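## Task

Place the black cylinder upright and centred on top of the blue cube so that it stays there without the robot holding it.

## Robot and tools

Robot: two arms, left_arm and right_arm, each with six joints and a parallel gripper. The names are just labels, not image sides. In the shared scene frame the origin sits on the table surface midway between the arms, +x runs out over the table, +z is up, and left_arm lies toward +y. The arm bases may be tilted. Mounting plates and the metal frame behind the arms are fixed obstacles; a 'too close' message counts a plate plus its side of the frame as belonging to that arm.

execute_actions takes an 'actions' list holding zero or one item, plus an optional boolean 'pictures'. An empty list sends nothing and returns the state with camera images. An action item is {"rows": [...], "steps": n}: up to 15 rows, n from 7 to 15 (default 15), each step lasting 1/30 s. Every row is one flat list of 14 numbers covering both arms: left_arm waist, shoulder, elbow, wrist pitch, wrist yaw, wrist roll, opening, then the same seven for right_arm. You must give all 14 even when only one arm should move; repeat the current values for the idle arm. Joint numbers are absolute target angles in radians, in the same units Joint positions reports, not offsets. One row is used per step; if rows run out, the last one is held. Stated ranges for each arm: waist -2.880 to 2.880, shoulder 0.000 to 3.142, elbow 0.000 to 3.019, wrist pitch -1.693 to 1.571, wrist yaw -1.571 to 1.571, wrist roll -2.094 to 2.094. A target more than 0.019 rad outside a range, and farther out than the joint's latest reading, makes the whole call be refused, with nothing sent. True limits can differ from the stated ones by 0.019 rad; targets beyond them are clipped and a 'joint sent to its limit' line appears (possibly referring to an earlier action). Opening is an absolute value from -1 (closed) to +1 (fully open). A wait item is {"steps": n} with n up to 300, counted from the previous result, including your composing time.

Timing: the result arrives 7 steps before the action finishes; those steps run while you write, and the simulation keeps running while you compose, so long replies cost motion time. Arms keep heading to the last row sent until they have all nearly stopped, or a step gets HELD.

Motion limits: each step, each joint's target is capped near its measured angle (waist 0.264, shoulder 0.32, elbow 0.276, wrist pitch 0.33, wrist yaw 0.186, wrist roll 0.522 rad), and if the targets would move the gripper over 70 mm from where it is, all are pulled back. Large moves therefore take several actions.

Results: the state line 'left_arm: … | right_arm: …' gives each gripper's end_effector_position (metres, scene frame) and end_effector_quat_wxyz. That point lies between the finger pads about 1 cm short of the tips; fingers point along the gripper's +z and close along its y. Printed positions can be off, more so at long reach. Joint positions and Joint velocities list, per arm, the six joints (rad, rad/s) then the pad gap (m, m/s; 0.094 m is fully open). grip_measured is the measured opening on the command scale; each gripper may read up to about 1 mm off. To hold something, command about 0.03 below grip_measured for a firm grip, less for a lighter one. Pads push roughly 50–62 N, less on thin parts. 'joint command not followed' means a clearance check altered or blocked joint targets; other parts of the row still ran. HELD marks steps where your row was not sent, fully or partly.

MOTOR HOT appears from 85 °C when holding loads; at 100 °C an OVER-TEMPERATURE FAULT makes that arm go limp and drop what it carries, so don't hold objects longer than needed.

zoom_image takes 'camera' (cam_head_left, cam_head_right, cam_left_wrist, cam_right_wrist) and 'region' [x0, y0, x1, y1] in pixels from the top-left, at most 504 by 504. Head cameras are 896x504, wrist cameras 504x504 fisheye. Calibration lines give K, distortion and T_world_to_cam for projecting scene points; small errors of a few mm and degrees are expected.

finished_scene takes 'scene' (1 or 2), ends that scene irrevocably, reports whether the goal was met, and gives the next task. Call it only once the stacked item rests on its own, with the gripper released and clear. Sending a reply with no tool call ends everything.

Avoid: letting objects fall off the table, dropping or slamming parts, shoving hard, and arms colliding or pressing on each other, which can end the scene. Occasionally an outside tug may pull a held part or nudge a loose one; recheck positions before releasing.

Each tool is called after "Request:" by a JSON object that holds its "api" and its "payload", one argument or row to a line.

## Session

I'll start by looking at the scene.

Request:
{"api": "execute_actions", "payload": {
  "actions": []
}}

Scene clock: 0.00 s of 4500.00 s.
left_arm: end_effector_position=(+0.5556, +0.6074, +0.1622) grip_measured=+0.313 end_effector_quat_wxyz=(-0.005, -0.246, +0.823, +0.511) | right_arm: end_effector_position=(+0.5046, -0.3216, +0.2563) grip_measured=-0.155 end_effector_quat_wxyz=(+0.381, -0.088, +0.920, +0.035)
Joint positions: left_arm=[ 0.215  2.56   1.815 -0.698 -1.142 -0.176  0.062] | right_arm=[-0.124  1.793  0.533  0.496 -0.048 -0.156  0.04 ]
Joint velocities: left_arm=[-0.005  0.005 -0.002 -0.007  0.022 -0.022 -0.001] | right_arm=[-0.005 -0.015  0.017 -0.002  0.022 -0.022 -0.   ]

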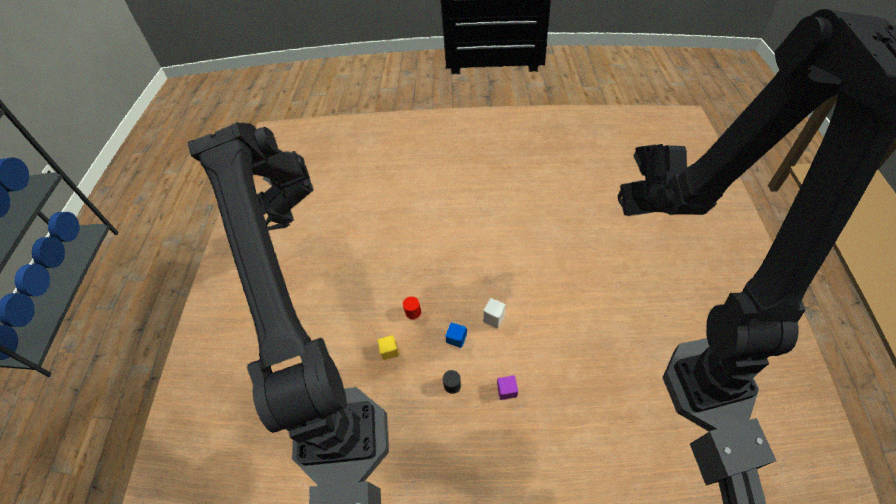

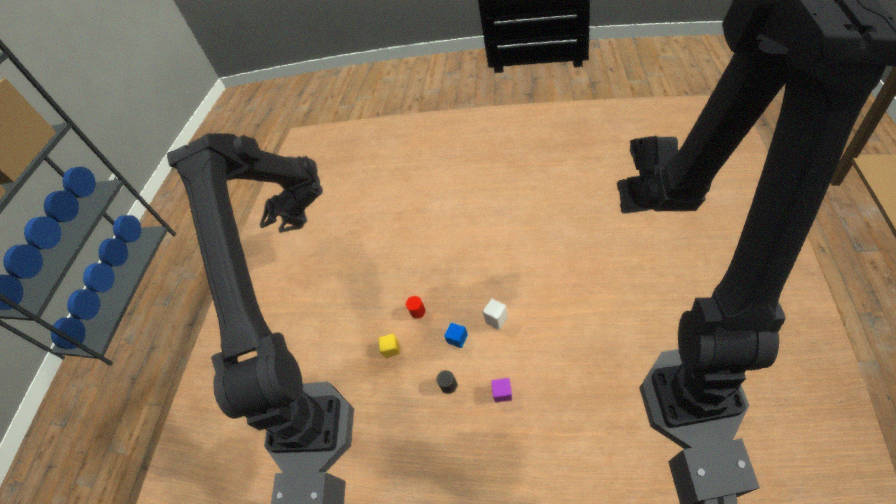

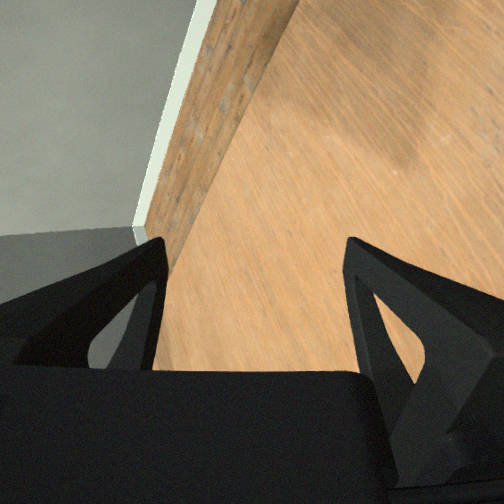

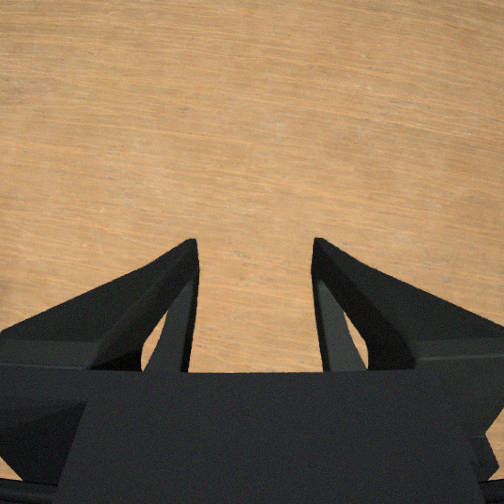

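Request:
{"api": "zoom_image", "payload": {
  "camera": "cam_head_left",
  "region": [360, 280, 540, 420]
}}

Request:
{"api": "zoom_image", "payload": {
  "camera": "cam_head_right",
  "region": [360, 280, 540, 420]
}}

Region (360, 280, 540, 420) of cam_head_left's 896x504 image, scaled by 2.800, with more detail than that image has.

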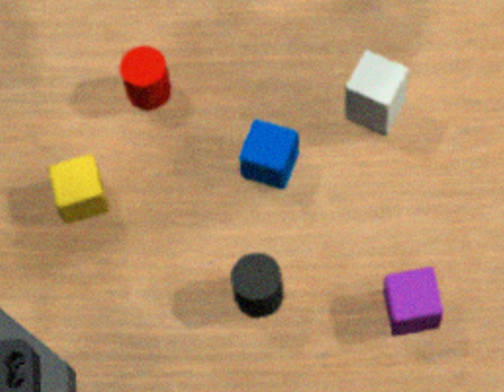

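Region (360, 280, 540, 420) of cam_head_right's 896x504 image, scaled by 2.800, with more detail than that image has.

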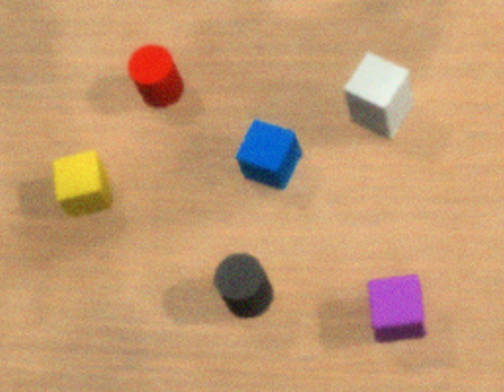

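Request:
{"api": "execute_actions", "payload": {
  "actions": [
    {"rows": [[0.215, 2.56, 1.815, -0.698, -1.142, -0.176, 0.313, 0.5, 1.793, 0.533, 0.496, -0.048, -0.156, 1.0]], "steps": 15}
  ]
}}

Request:
{"api": "execute_actions", "payload": {
  "actions": [
    {"steps": 45}
  ],
  "pictures": true
}}

Scene clock: 6.57 s of 4500.00 s.
left_arm: end_effector_position=(+0.5556, +0.6074, +0.1622) grip_measured=+0.313 end_effector_quat_wxyz=(-0.005, -0.246, +0.823, +0.511) | right_arm: end_effector_position=(+0.4665, -0.1638, +0.2689) grip_measured=+1.000 end_effector_quat_wxyz=(+0.381, -0.245, +0.886, +0.103)
Joint positions: left_arm=[ 0.215  2.56   1.815 -0.698 -1.142 -0.176  0.062] | right_arm=[ 0.23   1.793  0.533  0.496 -0.043 -0.156  0.094]
Joint velocities: left_arm=[-0.015 -0.005 -0.002  0.002 -0.051  0.007  0.001] | right_arm=[ 1.744  0.005 -0.007  0.007  0.11  -0.051  0.   ]
Steps of this call (steps 1 to 90: nothing new was sent; then 3.30 s passed at rest; steps 91 to 98: the first 8 steps of this action). Readings (joint positions):
91: left_arm=[0.215 2.560 1.815 -0.698 -1.142 -0.176] | right_arm=[-0.112 1.793 0.533 0.496 -0.043 -0.156]
92: left_arm=[0.215 2.560 1.815 -0.698 -1.142 -0.176] | right_arm=[-0.087 1.793 0.533 0.496 -0.039 -0.156]
94: left_arm=[0.215 2.560 1.815 -0.698 -1.142 -0.176] | right_arm=[0.003 1.793 0.533 0.496 -0.040 -0.156]
98: the state above

Scene clock: 8.07 s of 4500.00 s.
left_arm: end_effector_position=(+0.5556, +0.6074, +0.1622) grip_measured=+0.313 end_effector_quat_wxyz=(-0.005, -0.246, +0.823, +0.511) | right_arm: end_effector_position=(+0.3983, -0.0537, +0.2792) grip_measured=+1.000 end_effector_quat_wxyz=(+0.372, -0.365, +0.838, +0.159)
Joint positions: left_arm=[ 0.215  2.56   1.815 -0.698 -1.142 -0.176  0.062] | right_arm=[ 0.507  1.793  0.533  0.496 -0.049 -0.156  0.094]
Joint velocities: left_arm=[-0.005  0.005 -0.012  0.007 -0.007  0.022  0.001] | right_arm=[ 0.005 -0.005 -0.017 -0.022 -0.051 -0.11   0.   ]
Kept back: nothing.
Steps of this call (steps 1 to 7: the last 7 steps of your previous action; steps 8 to 30: the robot went on to your last target; steps 31 to 45: nothing new was sent). Readings (joint positions):
1: left_arm=[0.215 2.560 1.815 -0.698 -1.142 -0.176] | right_arm=[0.289 1.793 0.533 0.496 -0.043 -0.156]
2: left_arm=[0.215 2.560 1.815 -0.698 -1.142 -0.176] | right_arm=[0.349 1.793 0.533 0.496 -0.044 -0.156]
4: left_arm=[0.215 2.560 1.815 -0.698 -1.142 -0.176] | right_arm=[0.460 1.793 0.533 0.496 -0.049 -0.156]
8: left_arm=[0.215 2.560 1.815 -0.698 -1.142 -0.176] | right_arm=[0.537 1.793 0.533 0.496 -0.053 -0.156]
45: the state above
All arms were judged still, so your last target was given up. Only a new action makes them travel on or press farther. Fingers that are still opening or closing keep moving.
camera_calibration (this result's frames):
cam_right_wrist: T_world_to_cam=[[0.738522, -0.674197, -0.00670069, -0.327574], [-0.657554, -0.718023, -0.228179, 0.293275], [0.149026, 0.172921, -0.973596, 0.346179], [0, 0, 0, 1]] pos_world=[0.383174, -0.0701326, 0.401762]

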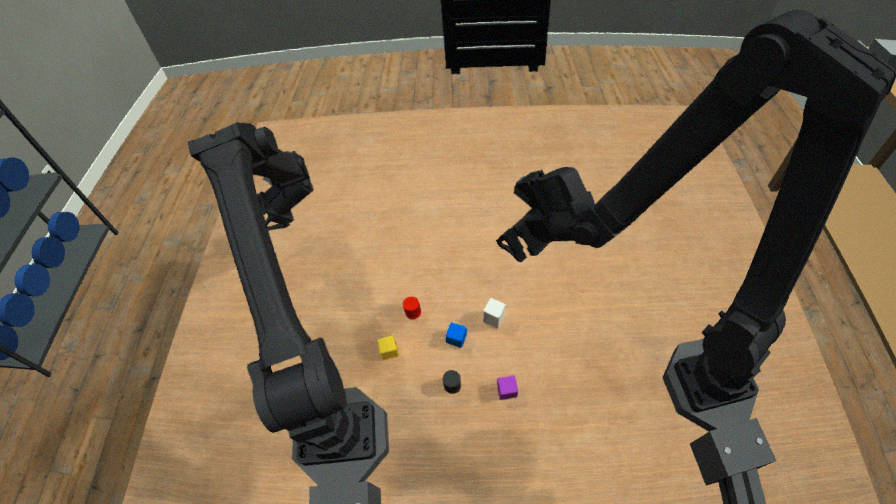

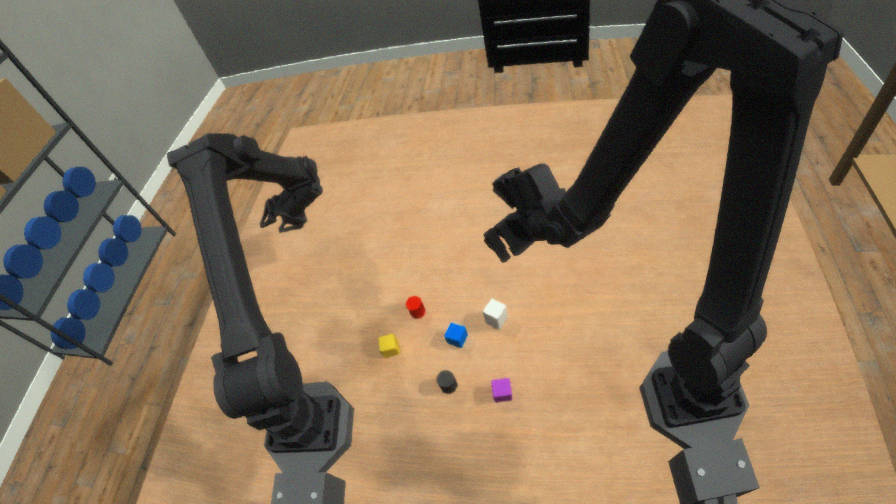

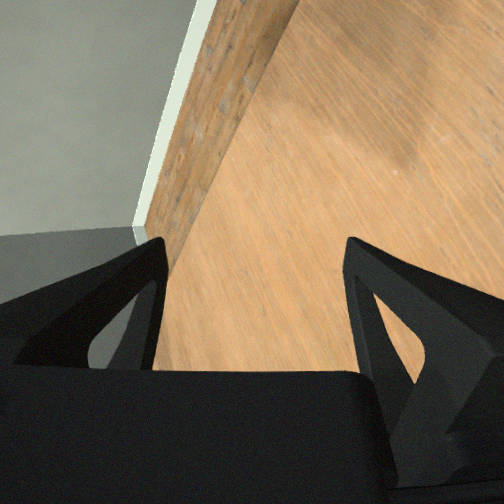

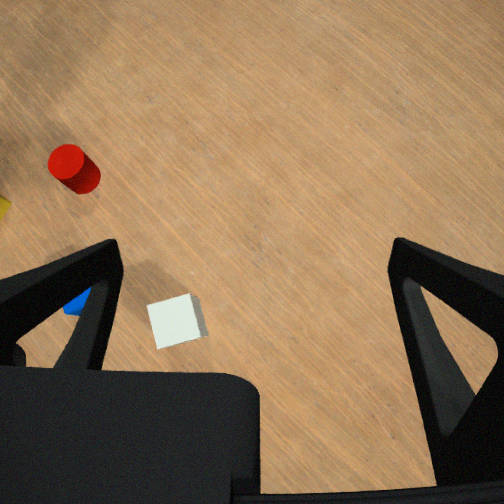

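Request:
{"api": "execute_actions", "payload": {
  "actions": [
    {"rows": [[0.215, 2.56, 1.815, -0.698, -1.142, -0.176, 0.313, 0.52, 1.793, 0.533, 0.48, -0.048, -0.15, 1.0],[0.215, 2.56, 1.815, -0.698, -1.142, -0.176, 0.313, 0.55, 1.793, 0.533, 0.44, -0.045, -0.14, 1.0],[0.215, 2.56, 1.815, -0.698, -1.142, -0.176, 0.313, 0.59, 1.793, 0.533, 0.39, -0.04, -0.13, 1.0],[0.215, 2.56, 1.815, -0.698, -1.142, -0.176, 0.313, 0.64, 1.793, 0.533, 0.32, -0.036, -0.12, 1.0],[0.215, 2.56, 1.815, -0.698, -1.142, -0.176, 0.313, 0.69, 1.793, 0.533, 0.25, -0.032, -0.1, 1.0],[0.215, 2.56, 1.815, -0.698, -1.142, -0.176, 0.313, 0.74, 1.793, 0.533, 0.18, -0.028, -0.09, 1.0],[0.215, 2.56, 1.815, -0.698, -1.142, -0.176, 0.313, 0.79, 1.793, 0.533, 0.11, -0.024, -0.08, 1.0],[0.215, 2.56, 1.815, -0.698, -1.142, -0.176, 0.313, 0.84, 1.793, 0.533, 0.04, -0.02, -0.06, 1.0],[0.215, 2.56, 1.815, -0.698, -1.142, -0.176, 0.313, 0.89, 1.793, 0.533, -0.03, -0.016, -0.05, 1.0],[0.215, 2.56, 1.815, -0.698, -1.142, -0.176, 0.313, 0.94, 1.793, 0.533, -0.1, -0.012, -0.04, 1.0],[0.215, 2.56, 1.815, -0.698, -1.142, -0.176, 0.313, 0.99, 1.793, 0.533, -0.16, -0.008, -0.03, 1.0],[0.215, 2.56, 1.815, -0.698, -1.142, -0.176, 0.313, 1.03, 1.793, 0.533, -0.21, -0.005, -0.02, 1.0],[0.215, 2.56, 1.815, -0.698, -1.142, -0.176, 0.313, 1.065, 1.793, 0.533, -0.255, -0.002, -0.01, 1.0],[0.215, 2.56, 1.815, -0.698, -1.142, -0.176, 0.313, 1.09, 1.793, 0.533, -0.285, 0, 0, 1.0],[0.215, 2.56, 1.815, -0.698, -1.142, -0.176, 0.313, 1.1, 1.793, 0.533, -0.3, 0, 0, 1.0]], "steps": 15}
  ]
}}

Request:
{"api": "execute_actions", "payload": {
  "actions": [
    {"steps": 25}
  ]
}}

Scene clock: 11.70 s of 4500.00 s.
left_arm: end_effector_position=(+0.5556, +0.6074, +0.1622) grip_measured=+0.313 end_effector_quat_wxyz=(-0.005, -0.246, +0.823, +0.511) | right_arm: end_effector_position=(+0.2993, -0.0322, +0.2403) grip_measured=+1.000 end_effector_quat_wxyz=(+0.235, -0.452, +0.848, +0.143)
Joint positions: left_arm=[ 0.215  2.56   1.815 -0.698 -1.142 -0.176  0.062] | right_arm=[ 0.704  1.793  0.533  0.206 -0.024 -0.119  0.094]
Joint velocities: left_arm=[-0.015 -0.015 -0.007  0.007 -0.037 -0.007 -0.   ] | right_arm=[ 1.617 -0.005 -0.017 -1.819  0.125  0.271  0.   ]
Steps of this call (steps 1 to 90: nothing new was sent; then 0.37 s passed at rest; steps 91 to 98: the first 8 steps of this action). Readings (joint positions):
91: left_arm=[0.215 2.560 1.815 -0.698 -1.142 -0.176] | right_arm=[0.507 1.793 0.533 0.496 -0.049 -0.156]
92: left_arm=[0.215 2.560 1.815 -0.698 -1.142 -0.176] | right_arm=[0.509 1.793 0.533 0.489 -0.047 -0.156]
94: left_arm=[0.215 2.560 1.815 -0.698 -1.142 -0.176] | right_arm=[0.534 1.793 0.533 0.433 -0.036 -0.149]
98: the state above

Scene clock: 12.53 s of 4500.00 s.
left_arm: end_effector_position=(+0.5556, +0.6074, +0.1622) grip_measured=+0.313 end_effector_quat_wxyz=(-0.005, -0.246, +0.823, +0.511) | right_arm: end_effector_position=(+0.1218, -0.0661, +0.2114) grip_measured=+1.000 end_effector_quat_wxyz=(+0.016, -0.602, +0.797, +0.046)
Joint positions: left_arm=[ 0.215  2.56   1.815 -0.698 -1.142 -0.176  0.062] | right_arm=[ 1.111  1.793  0.529 -0.285 -0.002 -0.014  0.094]
Joint velocities: left_arm=[-0.005 -0.015 -0.002 -0.017  0.022 -0.022 -0.   ] | right_arm=[-0.005  0.005 -0.002  0.012 -0.022  0.037  0.   ]
Kept back: nothing.
Steps of this call (steps 1 to 7: the last 7 steps of your previous action; steps 8 to 25: the robot went on to your last target). Readings (joint positions):
1: left_arm=[0.215 2.560 1.815 -0.698 -1.142 -0.176] | right_arm=[0.761 1.793 0.533 0.141 -0.021 -0.109]
2: left_arm=[0.215 2.560 1.815 -0.698 -1.142 -0.176] | right_arm=[0.821 1.793 0.533 0.072 -0.018 -0.099]
4: left_arm=[0.215 2.560 1.815 -0.698 -1.142 -0.176] | right_arm=[0.941 1.793 0.533 -0.068 -0.012 -0.078]
8: left_arm=[0.215 2.560 1.815 -0.698 -1.142 -0.176] | right_arm=[1.107 1.793 0.532 -0.249 -0.008 -0.044]
25: the state above

Request:
{"api": "execute_actions", "payload": {
  "actions": [
    {"rows": [[0.215, 2.56, 1.815, -0.698, -1.142, -0.176, 0.313, 1.11, 1.793, 0.55, -0.3, 0, 0, 1.0],[0.215, 2.56, 1.815, -0.698, -1.142, -0.176, 0.313, 1.11, 1.793, 0.59, -0.32, 0, 0, 1.0],[0.215, 2.56, 1.815, -0.698, -1.142, -0.176, 0.313, 1.11, 1.793, 0.64, -0.34, 0, 0, 1.0],[0.215, 2.56, 1.815, -0.698, -1.142, -0.176, 0.313, 1.11, 1.793, 0.69, -0.36, 0, 0, 1.0],[0.215, 2.56, 1.815, -0.698, -1.142, -0.176, 0.313, 1.11, 1.793, 0.74, -0.38, 0, 0, 1.0],[0.215, 2.56, 1.815, -0.698, -1.142, -0.176, 0.313, 1.11, 1.793, 0.79, -0.4, 0, 0, 1.0],[0.215, 2.56, 1.815, -0.698, -1.142, -0.176, 0.313, 1.11, 1.793, 0.83, -0.42, 0, 0, 1.0],[0.215, 2.56, 1.815, -0.698, -1.142, -0.176, 0.313, 1.11, 1.793, 0.87, -0.44, 0, 0, 1.0],[0.215, 2.56, 1.815, -0.698, -1.142, -0.176, 0.313, 1.11, 1.82, 0.89, -0.45, 0, 0, 1.0],[0.215, 2.56, 1.815, -0.698, -1.142, -0.176, 0.313, 1.11, 1.86, 0.9, -0.46, 0, 0, 1.0],[0.215, 2.56, 1.815, -0.698, -1.142, -0.176, 0.313, 1.11, 1.9, 0.9, -0.46, 0, 0, 1.0],[0.215, 2.56, 1.815, -0.698, -1.142, -0.176, 0.313, 1.11, 1.95, 0.9, -0.46, 0, 0, 1.0],[0.215, 2.56, 1.815, -0.698, -1.142, -0.176, 0.313, 1.11, 1.99, 0.9, -0.46, 0, 0, 1.0],[0.215, 2.56, 1.815, -0.698, -1.142, -0.176, 0.313, 1.11, 2.02, 0.9, -0.46, 0, 0, 1.0],[0.215, 2.56, 1.815, -0.698, -1.142, -0.176, 0.313, 1.11, 2.04, 0.9, -0.46, 0, 0, 1.0]], "steps": 15}
  ]
}}

Request:
{"api": "execute_actions", "payload": {
  "actions": [
    {"steps": 30}
  ],
  "pictures": true
}}

Scene clock: 15.77 s of 4500.00 s.
left_arm: end_effector_position=(+0.5556, +0.6074, +0.1622) grip_measured=+0.313 end_effector_quat_wxyz=(-0.005, -0.246, +0.823, +0.511) | right_arm: end_effector_position=(+0.1420, -0.0028, +0.2357) grip_measured=+1.000 end_effector_quat_wxyz=(+0.039, -0.600, +0.797, +0.063)
Joint positions: left_arm=[ 0.215  2.56   1.815 -0.698 -1.142 -0.176  0.062] | right_arm=[ 1.111  1.8    0.681 -0.374 -0.002 -0.013  0.094]
Joint velocities: left_arm=[ 0.015 -0.015  0.017 -0.007 -0.037 -0.007 -0.   ] | right_arm=[-0.015 -0.005  1.057 -0.388  0.022 -0.007  0.   ]
Steps of this call (steps 1 to 15: the robot went on to your last target; steps 16 to 89: nothing new was sent; steps 90 to 97: the first 8 steps of this action). Readings (joint positions):
90: left_arm=[0.215 2.560 1.815 -0.698 -1.142 -0.176] | right_arm=[1.111 1.793 0.529 -0.285 -0.002 -0.013]
91: left_arm=[0.215 2.560 1.815 -0.698 -1.142 -0.176] | right_arm=[1.111 1.793 0.532 -0.290 -0.002 -0.013]
93: left_arm=[0.215 2.560 1.815 -0.698 -1.142 -0.176] | right_arm=[1.111 1.795 0.558 -0.321 -0.002 -0.013]
97: the state above

Scene clock: 16.77 s of 4500.00 s.
left_arm: end_effector_position=(+0.5556, +0.6074, +0.1622) grip_measured=+0.313 end_effector_quat_wxyz=(-0.005, -0.246, +0.823, +0.511) | right_arm: end_effector_position=(+0.1487, +0.0303, +0.1779) grip_measured=+1.000 end_effector_quat_wxyz=(-0.016, -0.603, +0.797, +0.022)
Joint positions: left_arm=[ 0.215  2.56   1.815 -0.698 -1.142 -0.176  0.062] | right_arm=[ 1.111  2.056  0.879 -0.453 -0.002 -0.013  0.094]
Joint velocities: left_arm=[ 0.005  0.015  0.007 -0.017 -0.037 -0.037 -0.001] | right_arm=[-0.015 -0.005 -0.007  0.002  0.007 -0.007  0.   ]
Kept back: nothing.
Steps of this call (steps 1 to 7: the last 7 steps of your previous action; steps 8 to 30: the robot went on to your last target). Readings (joint positions):
1: left_arm=[0.215 2.560 1.815 -0.698 -1.142 -0.176] | right_arm=[1.111 1.800 0.720 -0.388 -0.002 -0.013]
2: left_arm=[0.215 2.560 1.815 -0.698 -1.142 -0.176] | right_arm=[1.111 1.806 0.763 -0.406 -0.002 -0.013]
4: left_arm=[0.215 2.560 1.815 -0.698 -1.142 -0.176] | right_arm=[1.111 1.842 0.853 -0.428 -0.002 -0.013]
8: left_arm=[0.215 2.560 1.815 -0.698 -1.142 -0.176] | right_arm=[1.111 1.969 0.938 -0.428 -0.002 -0.013]
30: the state above
camera_calibration (this result's frames):
cam_right_wrist: T_world_to_cam=[[0.959476, -0.272557, -0.0715441, -0.120737], [-0.185995, -0.803276, 0.565822, -0.0424685], [-0.211688, -0.529586, -0.821418, 0.318135], [0, 0, 0, 1]] pos_world=[0.175291, 0.101458, 0.276714]

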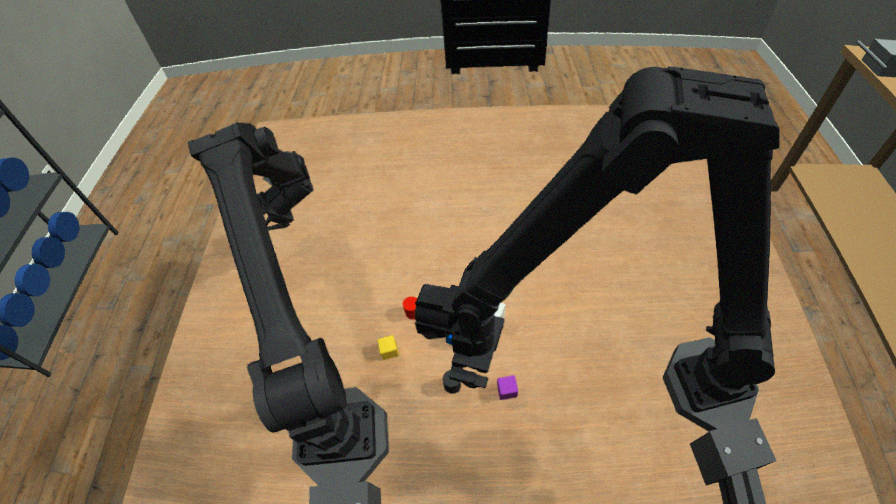

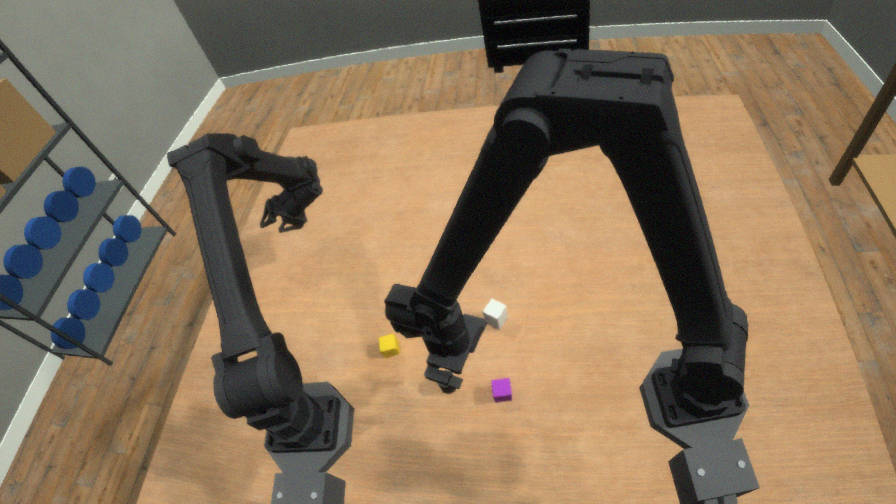

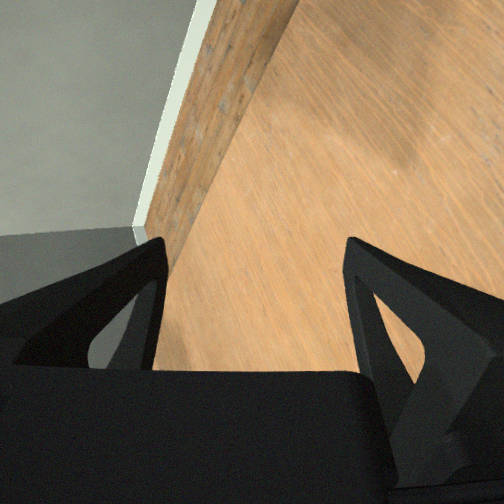

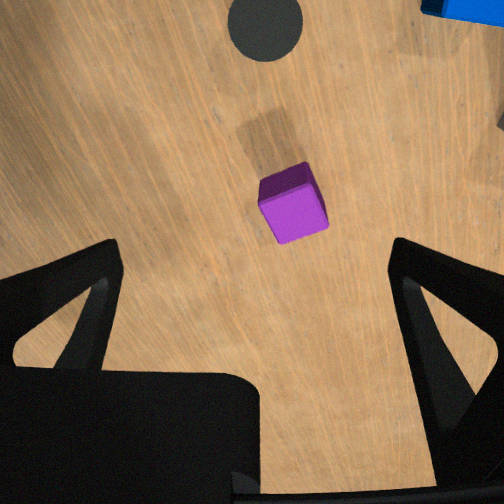

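Request:
{"api": "zoom_image", "payload": {
  "camera": "cam_right_wrist",
  "region": [200, 0, 504, 100]
}}

Region (200, 0, 504, 100) of cam_right_wrist's 504x504 image, scaled by 1.658, with more detail than that image has; it fills the top 166 rows of this view, and the rest is white.

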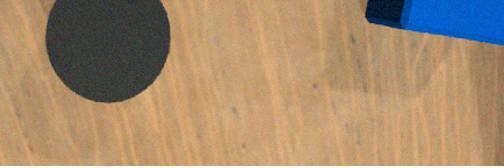

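Request:
{"api": "execute_actions", "payload": {
  "actions": [
    {"rows": [[0.215, 2.56, 1.815, -0.698, -1.142, -0.176, 0.313, 1.112, 2.05, 0.91, -0.46, 0.005, 0, 0.95],[0.215, 2.56, 1.815, -0.698, -1.142, -0.176, 0.313, 1.114, 2.065, 0.925, -0.46, 0.01, 0, 0.9],[0.215, 2.56, 1.815, -0.698, -1.142, -0.176, 0.313, 1.116, 2.085, 0.945, -0.46, 0.015, 0, 0.85],[0.215, 2.56, 1.815, -0.698, -1.142, -0.176, 0.313, 1.118, 2.105, 0.965, -0.46, 0.02, 0, 0.8],[0.215, 2.56, 1.815, -0.698, -1.142, -0.176, 0.313, 1.12, 2.125, 0.985, -0.46, 0.025, 0, 0.75],[0.215, 2.56, 1.815, -0.698, -1.142, -0.176, 0.313, 1.122, 2.145, 1.005, -0.46, 0.03, 0, 0.7],[0.215, 2.56, 1.815, -0.698, -1.142, -0.176, 0.313, 1.124, 2.165, 1.025, -0.46, 0.035, 0, 0.65],[0.215, 2.56, 1.815, -0.698, -1.142, -0.176, 0.313, 1.126, 2.185, 1.045, -0.46, 0.04, 0, 0.6],[0.215, 2.56, 1.815, -0.698, -1.142, -0.176, 0.313, 1.128, 2.205, 1.065, -0.46, 0.045, 0, 0.55],[0.215, 2.56, 1.815, -0.698, -1.142, -0.176, 0.313, 1.13, 2.222, 1.083, -0.46, 0.05, 0, 0.5],[0.215, 2.56, 1.815, -0.698, -1.142, -0.176, 0.313, 1.132, 2.237, 1.099, -0.46, 0.055, 0, 0.5],[0.215, 2.56, 1.815, -0.698, -1.142, -0.176, 0.313, 1.134, 2.25, 1.112, -0.462, 0.055, 0, 0.5],[0.215, 2.56, 1.815, -0.698, -1.142, -0.176, 0.313, 1.136, 2.26, 1.123, -0.462, 0.055, 0, 0.5],[0.215, 2.56, 1.815, -0.698, -1.142, -0.176, 0.313, 1.138, 2.267, 1.13, -0.462, 0.055, 0, 0.5],[0.215, 2.56, 1.815, -0.698, -1.142, -0.176, 0.313, 1.14, 2.27, 1.133, -0.462, 0.055, 0, 0.5]], "steps": 15}
  ]
}}

Request:
{"api": "execute_actions", "payload": {
  "actions": [
    {"steps": 25}
  ],
  "pictures": true
}}

Scene clock: 23.47 s of 4500.00 s.
left_arm: end_effector_position=(+0.5556, +0.6074, +0.1622) grip_measured=+0.313 end_effector_quat_wxyz=(-0.005, -0.246, +0.823, +0.511) | right_arm: end_effector_position=(+0.1636, +0.0619, +0.1631) grip_measured=+0.626 end_effector_quat_wxyz=(+0.001, -0.603, +0.798, +0.013)
Joint positions: left_arm=[ 0.215  2.56   1.815 -0.698 -1.142 -0.176  0.062] | right_arm=[ 1.111  2.133  0.974 -0.453  0.033 -0.013  0.076]
Joint velocities: left_arm=[-0.005  0.005 -0.017 -0.022 -0.007  0.037 -0.   ] | right_arm=[ 0.015  0.65   0.73   0.012  0.139 -0.066 -0.048]
Steps of this call (steps 1 to 15: the robot went on to your last target; steps 16 to 90: nothing new was sent; then 3.43 s passed at rest; steps 91 to 98: the first 8 steps of this action). Readings (joint positions):
91: left_arm=[0.215 2.560 1.815 -0.698 -1.142 -0.176] | right_arm=[1.111 2.056 0.879 -0.453 -0.000 -0.013]
92: left_arm=[0.215 2.560 1.815 -0.698 -1.142 -0.176] | right_arm=[1.111 2.057 0.880 -0.453 0.004 -0.013]
94: left_arm=[0.215 2.560 1.815 -0.698 -1.142 -0.176] | right_arm=[1.111 2.065 0.892 -0.453 0.013 -0.013]
98: the state above

Scene clock: 24.30 s of 4500.00 s.
left_arm: end_effector_position=(+0.5556, +0.6074, +0.1622) grip_measured=+0.313 end_effector_quat_wxyz=(-0.005, -0.246, +0.823, +0.511) | right_arm: end_effector_position=(+0.1658, +0.0959, +0.1237) grip_measured=+0.502 end_effector_quat_wxyz=(+0.003, -0.611, +0.792, +0.002)
Joint positions: left_arm=[ 0.215  2.56   1.815 -0.698 -1.142 -0.176  0.062] | right_arm=[ 1.13   2.277  1.106 -0.453  0.052 -0.013  0.071]
Joint velocities: left_arm=[-0.005 -0.015  0.007  0.002  0.037  0.007  0.001] | right_arm=[-0.005 -0.024 -0.002  0.017  0.051 -0.007 -0.   ]
Kept back: nothing.
Steps of this call (steps 1 to 7: the last 7 steps of your previous action; steps 8 to 25: the robot went on to your last target). Readings (joint positions):
1: left_arm=[0.215 2.560 1.815 -0.698 -1.142 -0.176] | right_arm=[1.111 2.156 1.000 -0.453 0.038 -0.013]
2: left_arm=[0.215 2.560 1.815 -0.698 -1.142 -0.176] | right_arm=[1.112 2.178 1.024 -0.453 0.043 -0.013]
4: left_arm=[0.215 2.560 1.815 -0.698 -1.142 -0.176] | right_arm=[1.114 2.219 1.065 -0.453 0.051 -0.013]
8: left_arm=[0.215 2.560 1.815 -0.698 -1.142 -0.176] | right_arm=[1.123 2.270 1.105 -0.453 0.052 -0.013]
25: the state above
camera_calibration (this result's frames):
cam_right_wrist: T_world_to_cam=[[0.966885, -0.254724, -0.0158095, -0.132962], [-0.202129, -0.802119, 0.561915, 0.0471564], [-0.155814, -0.540111, -0.827044, 0.304381], [0, 0, 0, 1]] pos_world=[0.185517, 0.168356, 0.223136]

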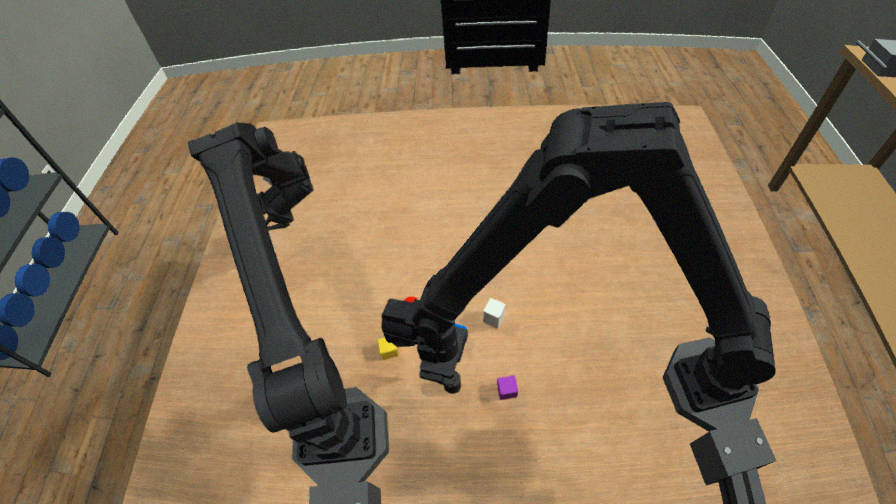

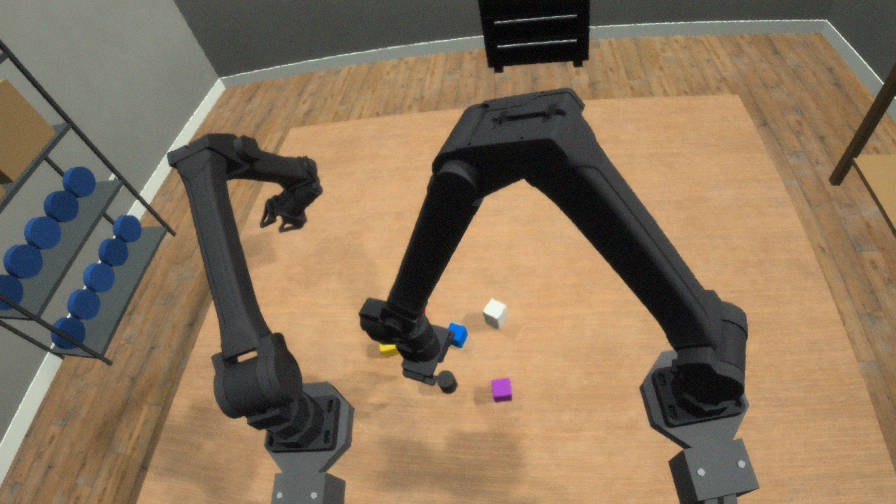

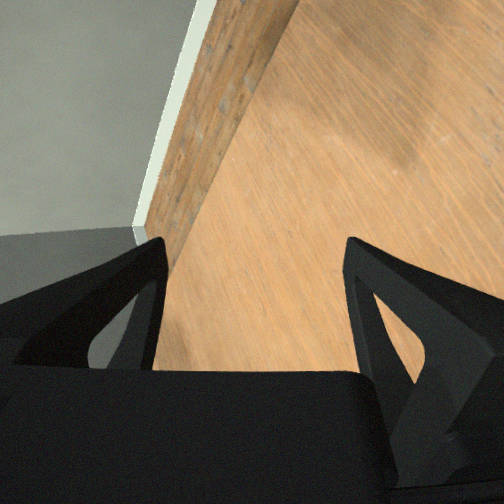

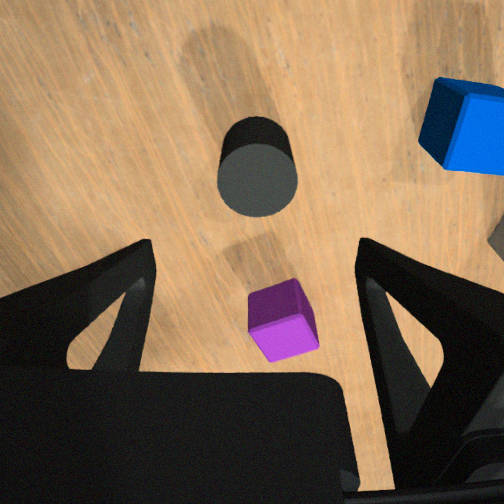

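Request:
{"api": "zoom_image", "payload": {
  "camera": "cam_right_wrist",
  "region": [130, 60, 504, 280]
}}

Region (130, 60, 504, 280) of cam_right_wrist's 504x504 image, scaled by 1.348, with more detail than that image has; it fills the top 296 rows of this view, and the rest is white.

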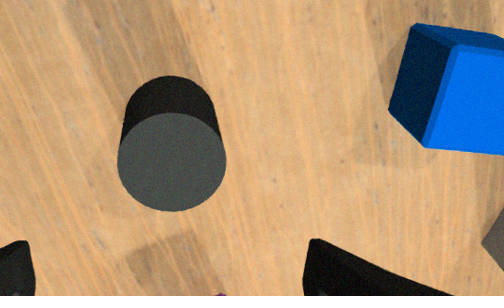

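Request:
{"api": "execute_actions", "payload": {
  "actions": [
    {"rows": [[0.215, 2.56, 1.815, -0.698, -1.142, -0.176, 0.313, 1.136, 2.278, 1.136, -0.452, 0.055, 0, 0.5],[0.215, 2.56, 1.815, -0.698, -1.142, -0.176, 0.313, 1.133, 2.292, 1.141, -0.442, 0.055, 0, 0.5],[0.215, 2.56, 1.815, -0.698, -1.142, -0.176, 0.313, 1.13, 2.31, 1.148, -0.431, 0.055, 0, 0.5],[0.215, 2.56, 1.815, -0.698, -1.142, -0.176, 0.313, 1.127, 2.33, 1.156, -0.418, 0.055, 0, 0.5],[0.215, 2.56, 1.815, -0.698, -1.142, -0.176, 0.313, 1.125, 2.35, 1.164, -0.405, 0.055, 0, 0.5],[0.215, 2.56, 1.815, -0.698, -1.142, -0.176, 0.313, 1.123, 2.37, 1.171, -0.392, 0.055, 0, 0.5],[0.215, 2.56, 1.815, -0.698, -1.142, -0.176, 0.313, 1.121, 2.39, 1.179, -0.379, 0.055, 0, 0.5],[0.215, 2.56, 1.815, -0.698, -1.142, -0.176, 0.313, 1.119, 2.41, 1.187, -0.366, 0.055, 0, 0.5],[0.215, 2.56, 1.815, -0.698, -1.142, -0.176, 0.313, 1.117, 2.43, 1.194, -0.353, 0.055, 0, 0.5],[0.215, 2.56, 1.815, -0.698, -1.142, -0.176, 0.313, 1.115, 2.448, 1.201, -0.341, 0.055, 0, 0.5],[0.215, 2.56, 1.815, -0.698, -1.142, -0.176, 0.313, 1.114, 2.464, 1.207, -0.33, 0.055, 0, 0.5],[0.215, 2.56, 1.815, -0.698, -1.142, -0.176, 0.313, 1.113, 2.478, 1.212, -0.321, 0.055, 0, 0.5],[0.215, 2.56, 1.815, -0.698, -1.142, -0.176, 0.313, 1.112, 2.49, 1.217, -0.313, 0.055, 0, 0.5],[0.215, 2.56, 1.815, -0.698, -1.142, -0.176, 0.313, 1.111, 2.498, 1.22, -0.308, 0.055, 0, 0.5],[0.215, 2.56, 1.815, -0.698, -1.142, -0.176, 0.313, 1.11, 2.503, 1.222, -0.305, 0.055, 0, 0.5]], "steps": 15}
  ]
}}

Request:
{"api": "execute_actions", "payload": {
  "actions": [
    {"steps": 22}
  ],
  "pictures": true
}}

Scene clock: 27.77 s of 4500.00 s.
left_arm: end_effector_position=(+0.5556, +0.6074, +0.1622) grip_measured=+0.313 end_effector_quat_wxyz=(-0.005, -0.246, +0.823, +0.511) | right_arm: end_effector_position=(+0.1681, +0.1090, +0.0985) grip_measured=+0.502 end_effector_quat_wxyz=(+0.010, -0.610, +0.792, +0.007)
Joint positions: left_arm=[ 0.215  2.56   1.815 -0.698 -1.142 -0.176  0.062] | right_arm=[ 1.13   2.349  1.15  -0.407  0.053 -0.013  0.071]
Joint velocities: left_arm=[-0.015 -0.015 -0.007 -0.017  0.022 -0.022 -0.001] | right_arm=[ 0.005  0.63   0.339  0.393  0.066 -0.022 -0.001]
Steps of this call (steps 1 to 15: the robot went on to your last target; steps 16 to 90: nothing new was sent; then 0.20 s passed at rest; steps 91 to 98: the first 8 steps of this action). Readings (joint positions):
91: left_arm=[0.215 2.560 1.815 -0.698 -1.142 -0.176] | right_arm=[1.130 2.277 1.106 -0.453 0.052 -0.013]
92: left_arm=[0.215 2.560 1.815 -0.698 -1.142 -0.176] | right_arm=[1.130 2.278 1.106 -0.453 0.052 -0.013]
94: left_arm=[0.215 2.560 1.815 -0.698 -1.142 -0.176] | right_arm=[1.130 2.286 1.112 -0.450 0.052 -0.013]
98: the state above

Scene clock: 28.50 s of 4500.00 s.
left_arm: end_effector_position=(+0.5556, +0.6074, +0.1622) grip_measured=+0.313 end_effector_quat_wxyz=(-0.005, -0.246, +0.823, +0.511) | right_arm: end_effector_position=(+0.1638, +0.0925, +0.0250) grip_measured=+0.502 end_effector_quat_wxyz=(-0.006, -0.607, +0.794, -0.005)
Joint positions: left_arm=[ 0.215  2.56   1.815 -0.698 -1.142 -0.176  0.062] | right_arm=[ 1.121  2.524  1.2   -0.322  0.053 -0.013  0.071]
Joint velocities: left_arm=[-0.005 -0.005 -0.002 -0.002 -0.051 -0.007 -0.   ] | right_arm=[ 0.005 -0.015 -0.002  0.017 -0.022  0.051  0.001]
Kept back: nothing.
Steps of this call (steps 1 to 7: the last 7 steps of your previous action; steps 8 to 22: the robot went on to your last target). Readings (joint positions):
1: left_arm=[0.215 2.560 1.815 -0.698 -1.142 -0.176] | right_arm=[1.130 2.371 1.161 -0.393 0.053 -0.013]
2: left_arm=[0.215 2.560 1.815 -0.698 -1.142 -0.176] | right_arm=[1.130 2.394 1.171 -0.380 0.053 -0.013]
4: left_arm=[0.215 2.560 1.815 -0.698 -1.142 -0.176] | right_arm=[1.129 2.439 1.186 -0.356 0.053 -0.013]
8: left_arm=[0.215 2.560 1.815 -0.698 -1.142 -0.176] | right_arm=[1.124 2.506 1.194 -0.329 0.053 -0.013]
22: the state above
camera_calibration (this result's frames):
cam_right_wrist: T_world_to_cam=[[0.96471, -0.262814, -0.0162488, -0.132395], [-0.205113, -0.788738, 0.579501, 0.0982872], [-0.165117, -0.555718, -0.814809, 0.223264], [0, 0, 0, 1]] pos_world=[0.184748, 0.166799, 0.122809]

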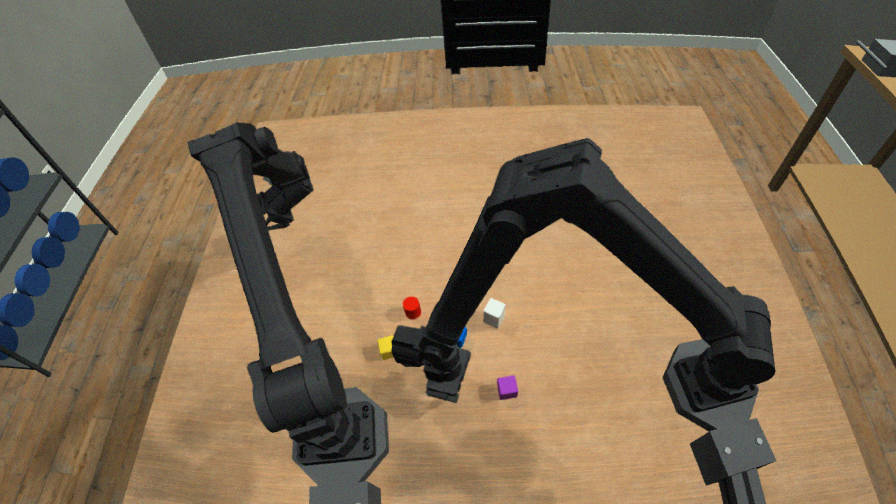

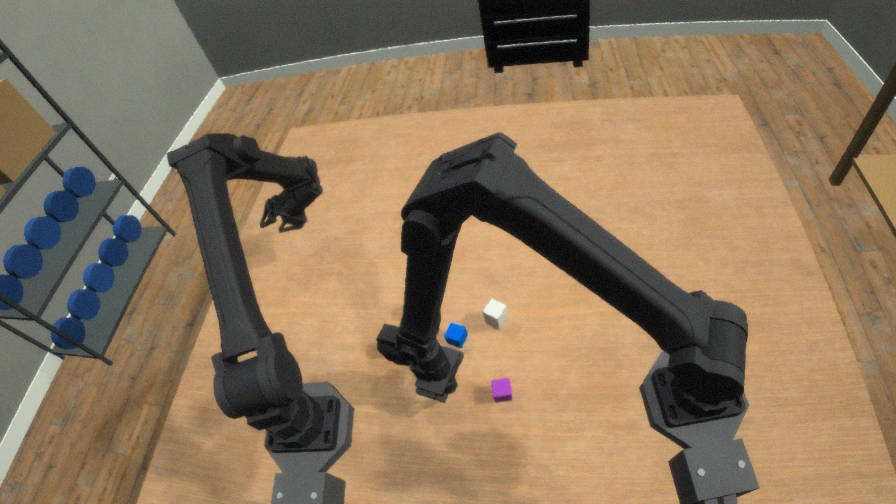

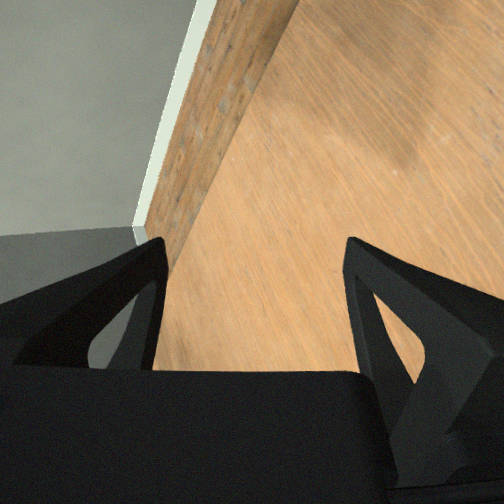

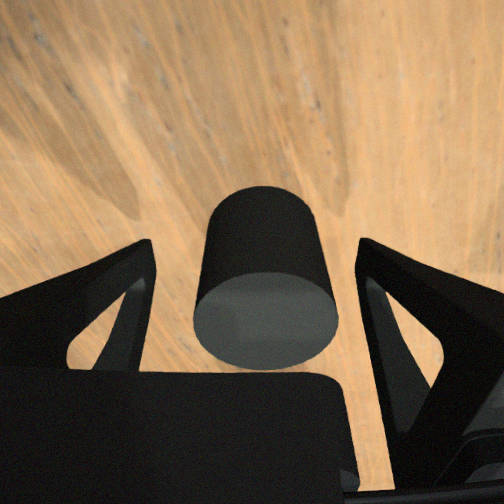

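Request:
{"api": "execute_actions", "payload": {
  "actions": [
    {"rows": [[0.215, 2.56, 1.815, -0.698, -1.142, -0.176, 0.313, 1.106, 2.503, 1.222, -0.305, 0.055, 0, 0.44],[0.215, 2.56, 1.815, -0.698, -1.142, -0.176, 0.313, 1.104, 2.503, 1.222, -0.305, 0.055, 0, 0.37],[0.215, 2.56, 1.815, -0.698, -1.142, -0.176, 0.313, 1.104, 2.503, 1.222, -0.305, 0.055, 0, 0.3],[0.215, 2.56, 1.815, -0.698, -1.142, -0.176, 0.313, 1.104, 2.503, 1.222, -0.305, 0.055, 0, 0.23],[0.215, 2.56, 1.815, -0.698, -1.142, -0.176, 0.313, 1.104, 2.503, 1.222, -0.305, 0.055, 0, 0.16],[0.215, 2.56, 1.815, -0.698, -1.142, -0.176, 0.313, 1.104, 2.503, 1.222, -0.305, 0.055, 0, 0.1],[0.215, 2.56, 1.815, -0.698, -1.142, -0.176, 0.313, 1.104, 2.503, 1.222, -0.305, 0.055, 0, 0.05],[0.215, 2.56, 1.815, -0.698, -1.142, -0.176, 0.313, 1.104, 2.503, 1.222, -0.305, 0.055, 0, 0.01],[0.215, 2.56, 1.815, -0.698, -1.142, -0.176, 0.313, 1.104, 2.503, 1.222, -0.305, 0.055, 0, -0.03],[0.215, 2.56, 1.815, -0.698, -1.142, -0.176, 0.313, 1.104, 2.503, 1.222, -0.305, 0.055, 0, -0.06],[0.215, 2.56, 1.815, -0.698, -1.142, -0.176, 0.313, 1.104, 2.503, 1.222, -0.305, 0.055, 0, -0.085],[0.215, 2.56, 1.815, -0.698, -1.142, -0.176, 0.313, 1.104, 2.503, 1.222, -0.305, 0.055, 0, -0.11],[0.215, 2.56, 1.815, -0.698, -1.142, -0.176, 0.313, 1.104, 2.503, 1.222, -0.305, 0.055, 0, -0.13],[0.215, 2.56, 1.815, -0.698, -1.142, -0.176, 0.313, 1.104, 2.503, 1.222, -0.305, 0.055, 0, -0.15],[0.215, 2.56, 1.815, -0.698, -1.142, -0.176, 0.313, 1.104, 2.503, 1.222, -0.305, 0.055, 0, -0.17]], "steps": 15}
  ]
}}

Request:
{"api": "execute_actions", "payload": {
  "actions": [
    {"steps": 14}
  ]
}}

Scene clock: 30.37 s of 4500.00 s.
left_arm: end_effector_position=(+0.5556, +0.6074, +0.1622) grip_measured=+0.313 end_effector_quat_wxyz=(-0.005, -0.246, +0.823, +0.511) | right_arm: end_effector_position=(+0.1661, +0.0918, +0.0248) grip_measured=+0.032 end_effector_quat_wxyz=(-0.006, -0.605, +0.796, -0.005)
Joint positions: left_arm=[ 0.215  2.56   1.815 -0.698 -1.142 -0.176  0.062] | right_arm=[ 1.116  2.524  1.2   -0.322  0.053 -0.013  0.049]
Joint velocities: left_arm=[-0.005  0.005 -0.007 -0.007 -0.051  0.066 -0.001] | right_arm=[-0.024 -0.005  0.002  0.007 -0.037  0.007 -0.043]
Steps of this call (steps 1 to 15: the robot went on to your last target; steps 16 to 48: nothing new was sent; steps 49 to 56: the first 8 steps of this action). Readings (joint positions):
49: left_arm=[0.215 2.560 1.815 -0.698 -1.142 -0.176] | right_arm=[1.121 2.524 1.200 -0.322 0.053 -0.013]
50: left_arm=[0.215 2.560 1.815 -0.698 -1.142 -0.176] | right_arm=[1.120 2.524 1.200 -0.322 0.053 -0.013]
52: left_arm=[0.215 2.560 1.815 -0.698 -1.142 -0.176] | right_arm=[1.119 2.524 1.200 -0.322 0.053 -0.013]
56: the state above

Scene clock: 30.83 s of 4500.00 s.
left_arm: end_effector_position=(+0.5556, +0.6074, +0.1622) grip_measured=+0.313 end_effector_quat_wxyz=(-0.005, -0.246, +0.823, +0.511) | right_arm: end_effector_position=(+0.1662, +0.0918, +0.0248) grip_measured=-0.158 end_effector_quat_wxyz=(-0.006, -0.605, +0.796, -0.005)
Joint positions: left_arm=[ 0.215  2.56   1.815 -0.698 -1.142 -0.176  0.062] | right_arm=[ 1.115  2.524  1.2   -0.322  0.053 -0.013  0.04 ]
Joint velocities: left_arm=[ 0.005  0.005  0.002  0.007 -0.051 -0.037 -0.   ] | right_arm=[-0.005  0.005  0.017  0.007  0.051 -0.007 -0.001]
Kept back: nothing.
Steps of this call (steps 1 to 7: the last 7 steps of your previous action; steps 8 to 14: the robot went on to your last target). Readings (joint positions):
1: left_arm=[0.215 2.560 1.815 -0.698 -1.142 -0.176] | right_arm=[1.115 2.524 1.200 -0.322 0.053 -0.013]
2: left_arm=[0.215 2.560 1.815 -0.698 -1.142 -0.176] | right_arm=[1.115 2.524 1.200 -0.322 0.053 -0.013]
4: left_arm=[0.215 2.560 1.815 -0.698 -1.142 -0.176] | right_arm=[1.115 2.524 1.200 -0.322 0.053 -0.013]
8: left_arm=[0.215 2.560 1.815 -0.698 -1.142 -0.176] | right_arm=[1.115 2.524 1.200 -0.322 0.053 -0.013]
14: the state above


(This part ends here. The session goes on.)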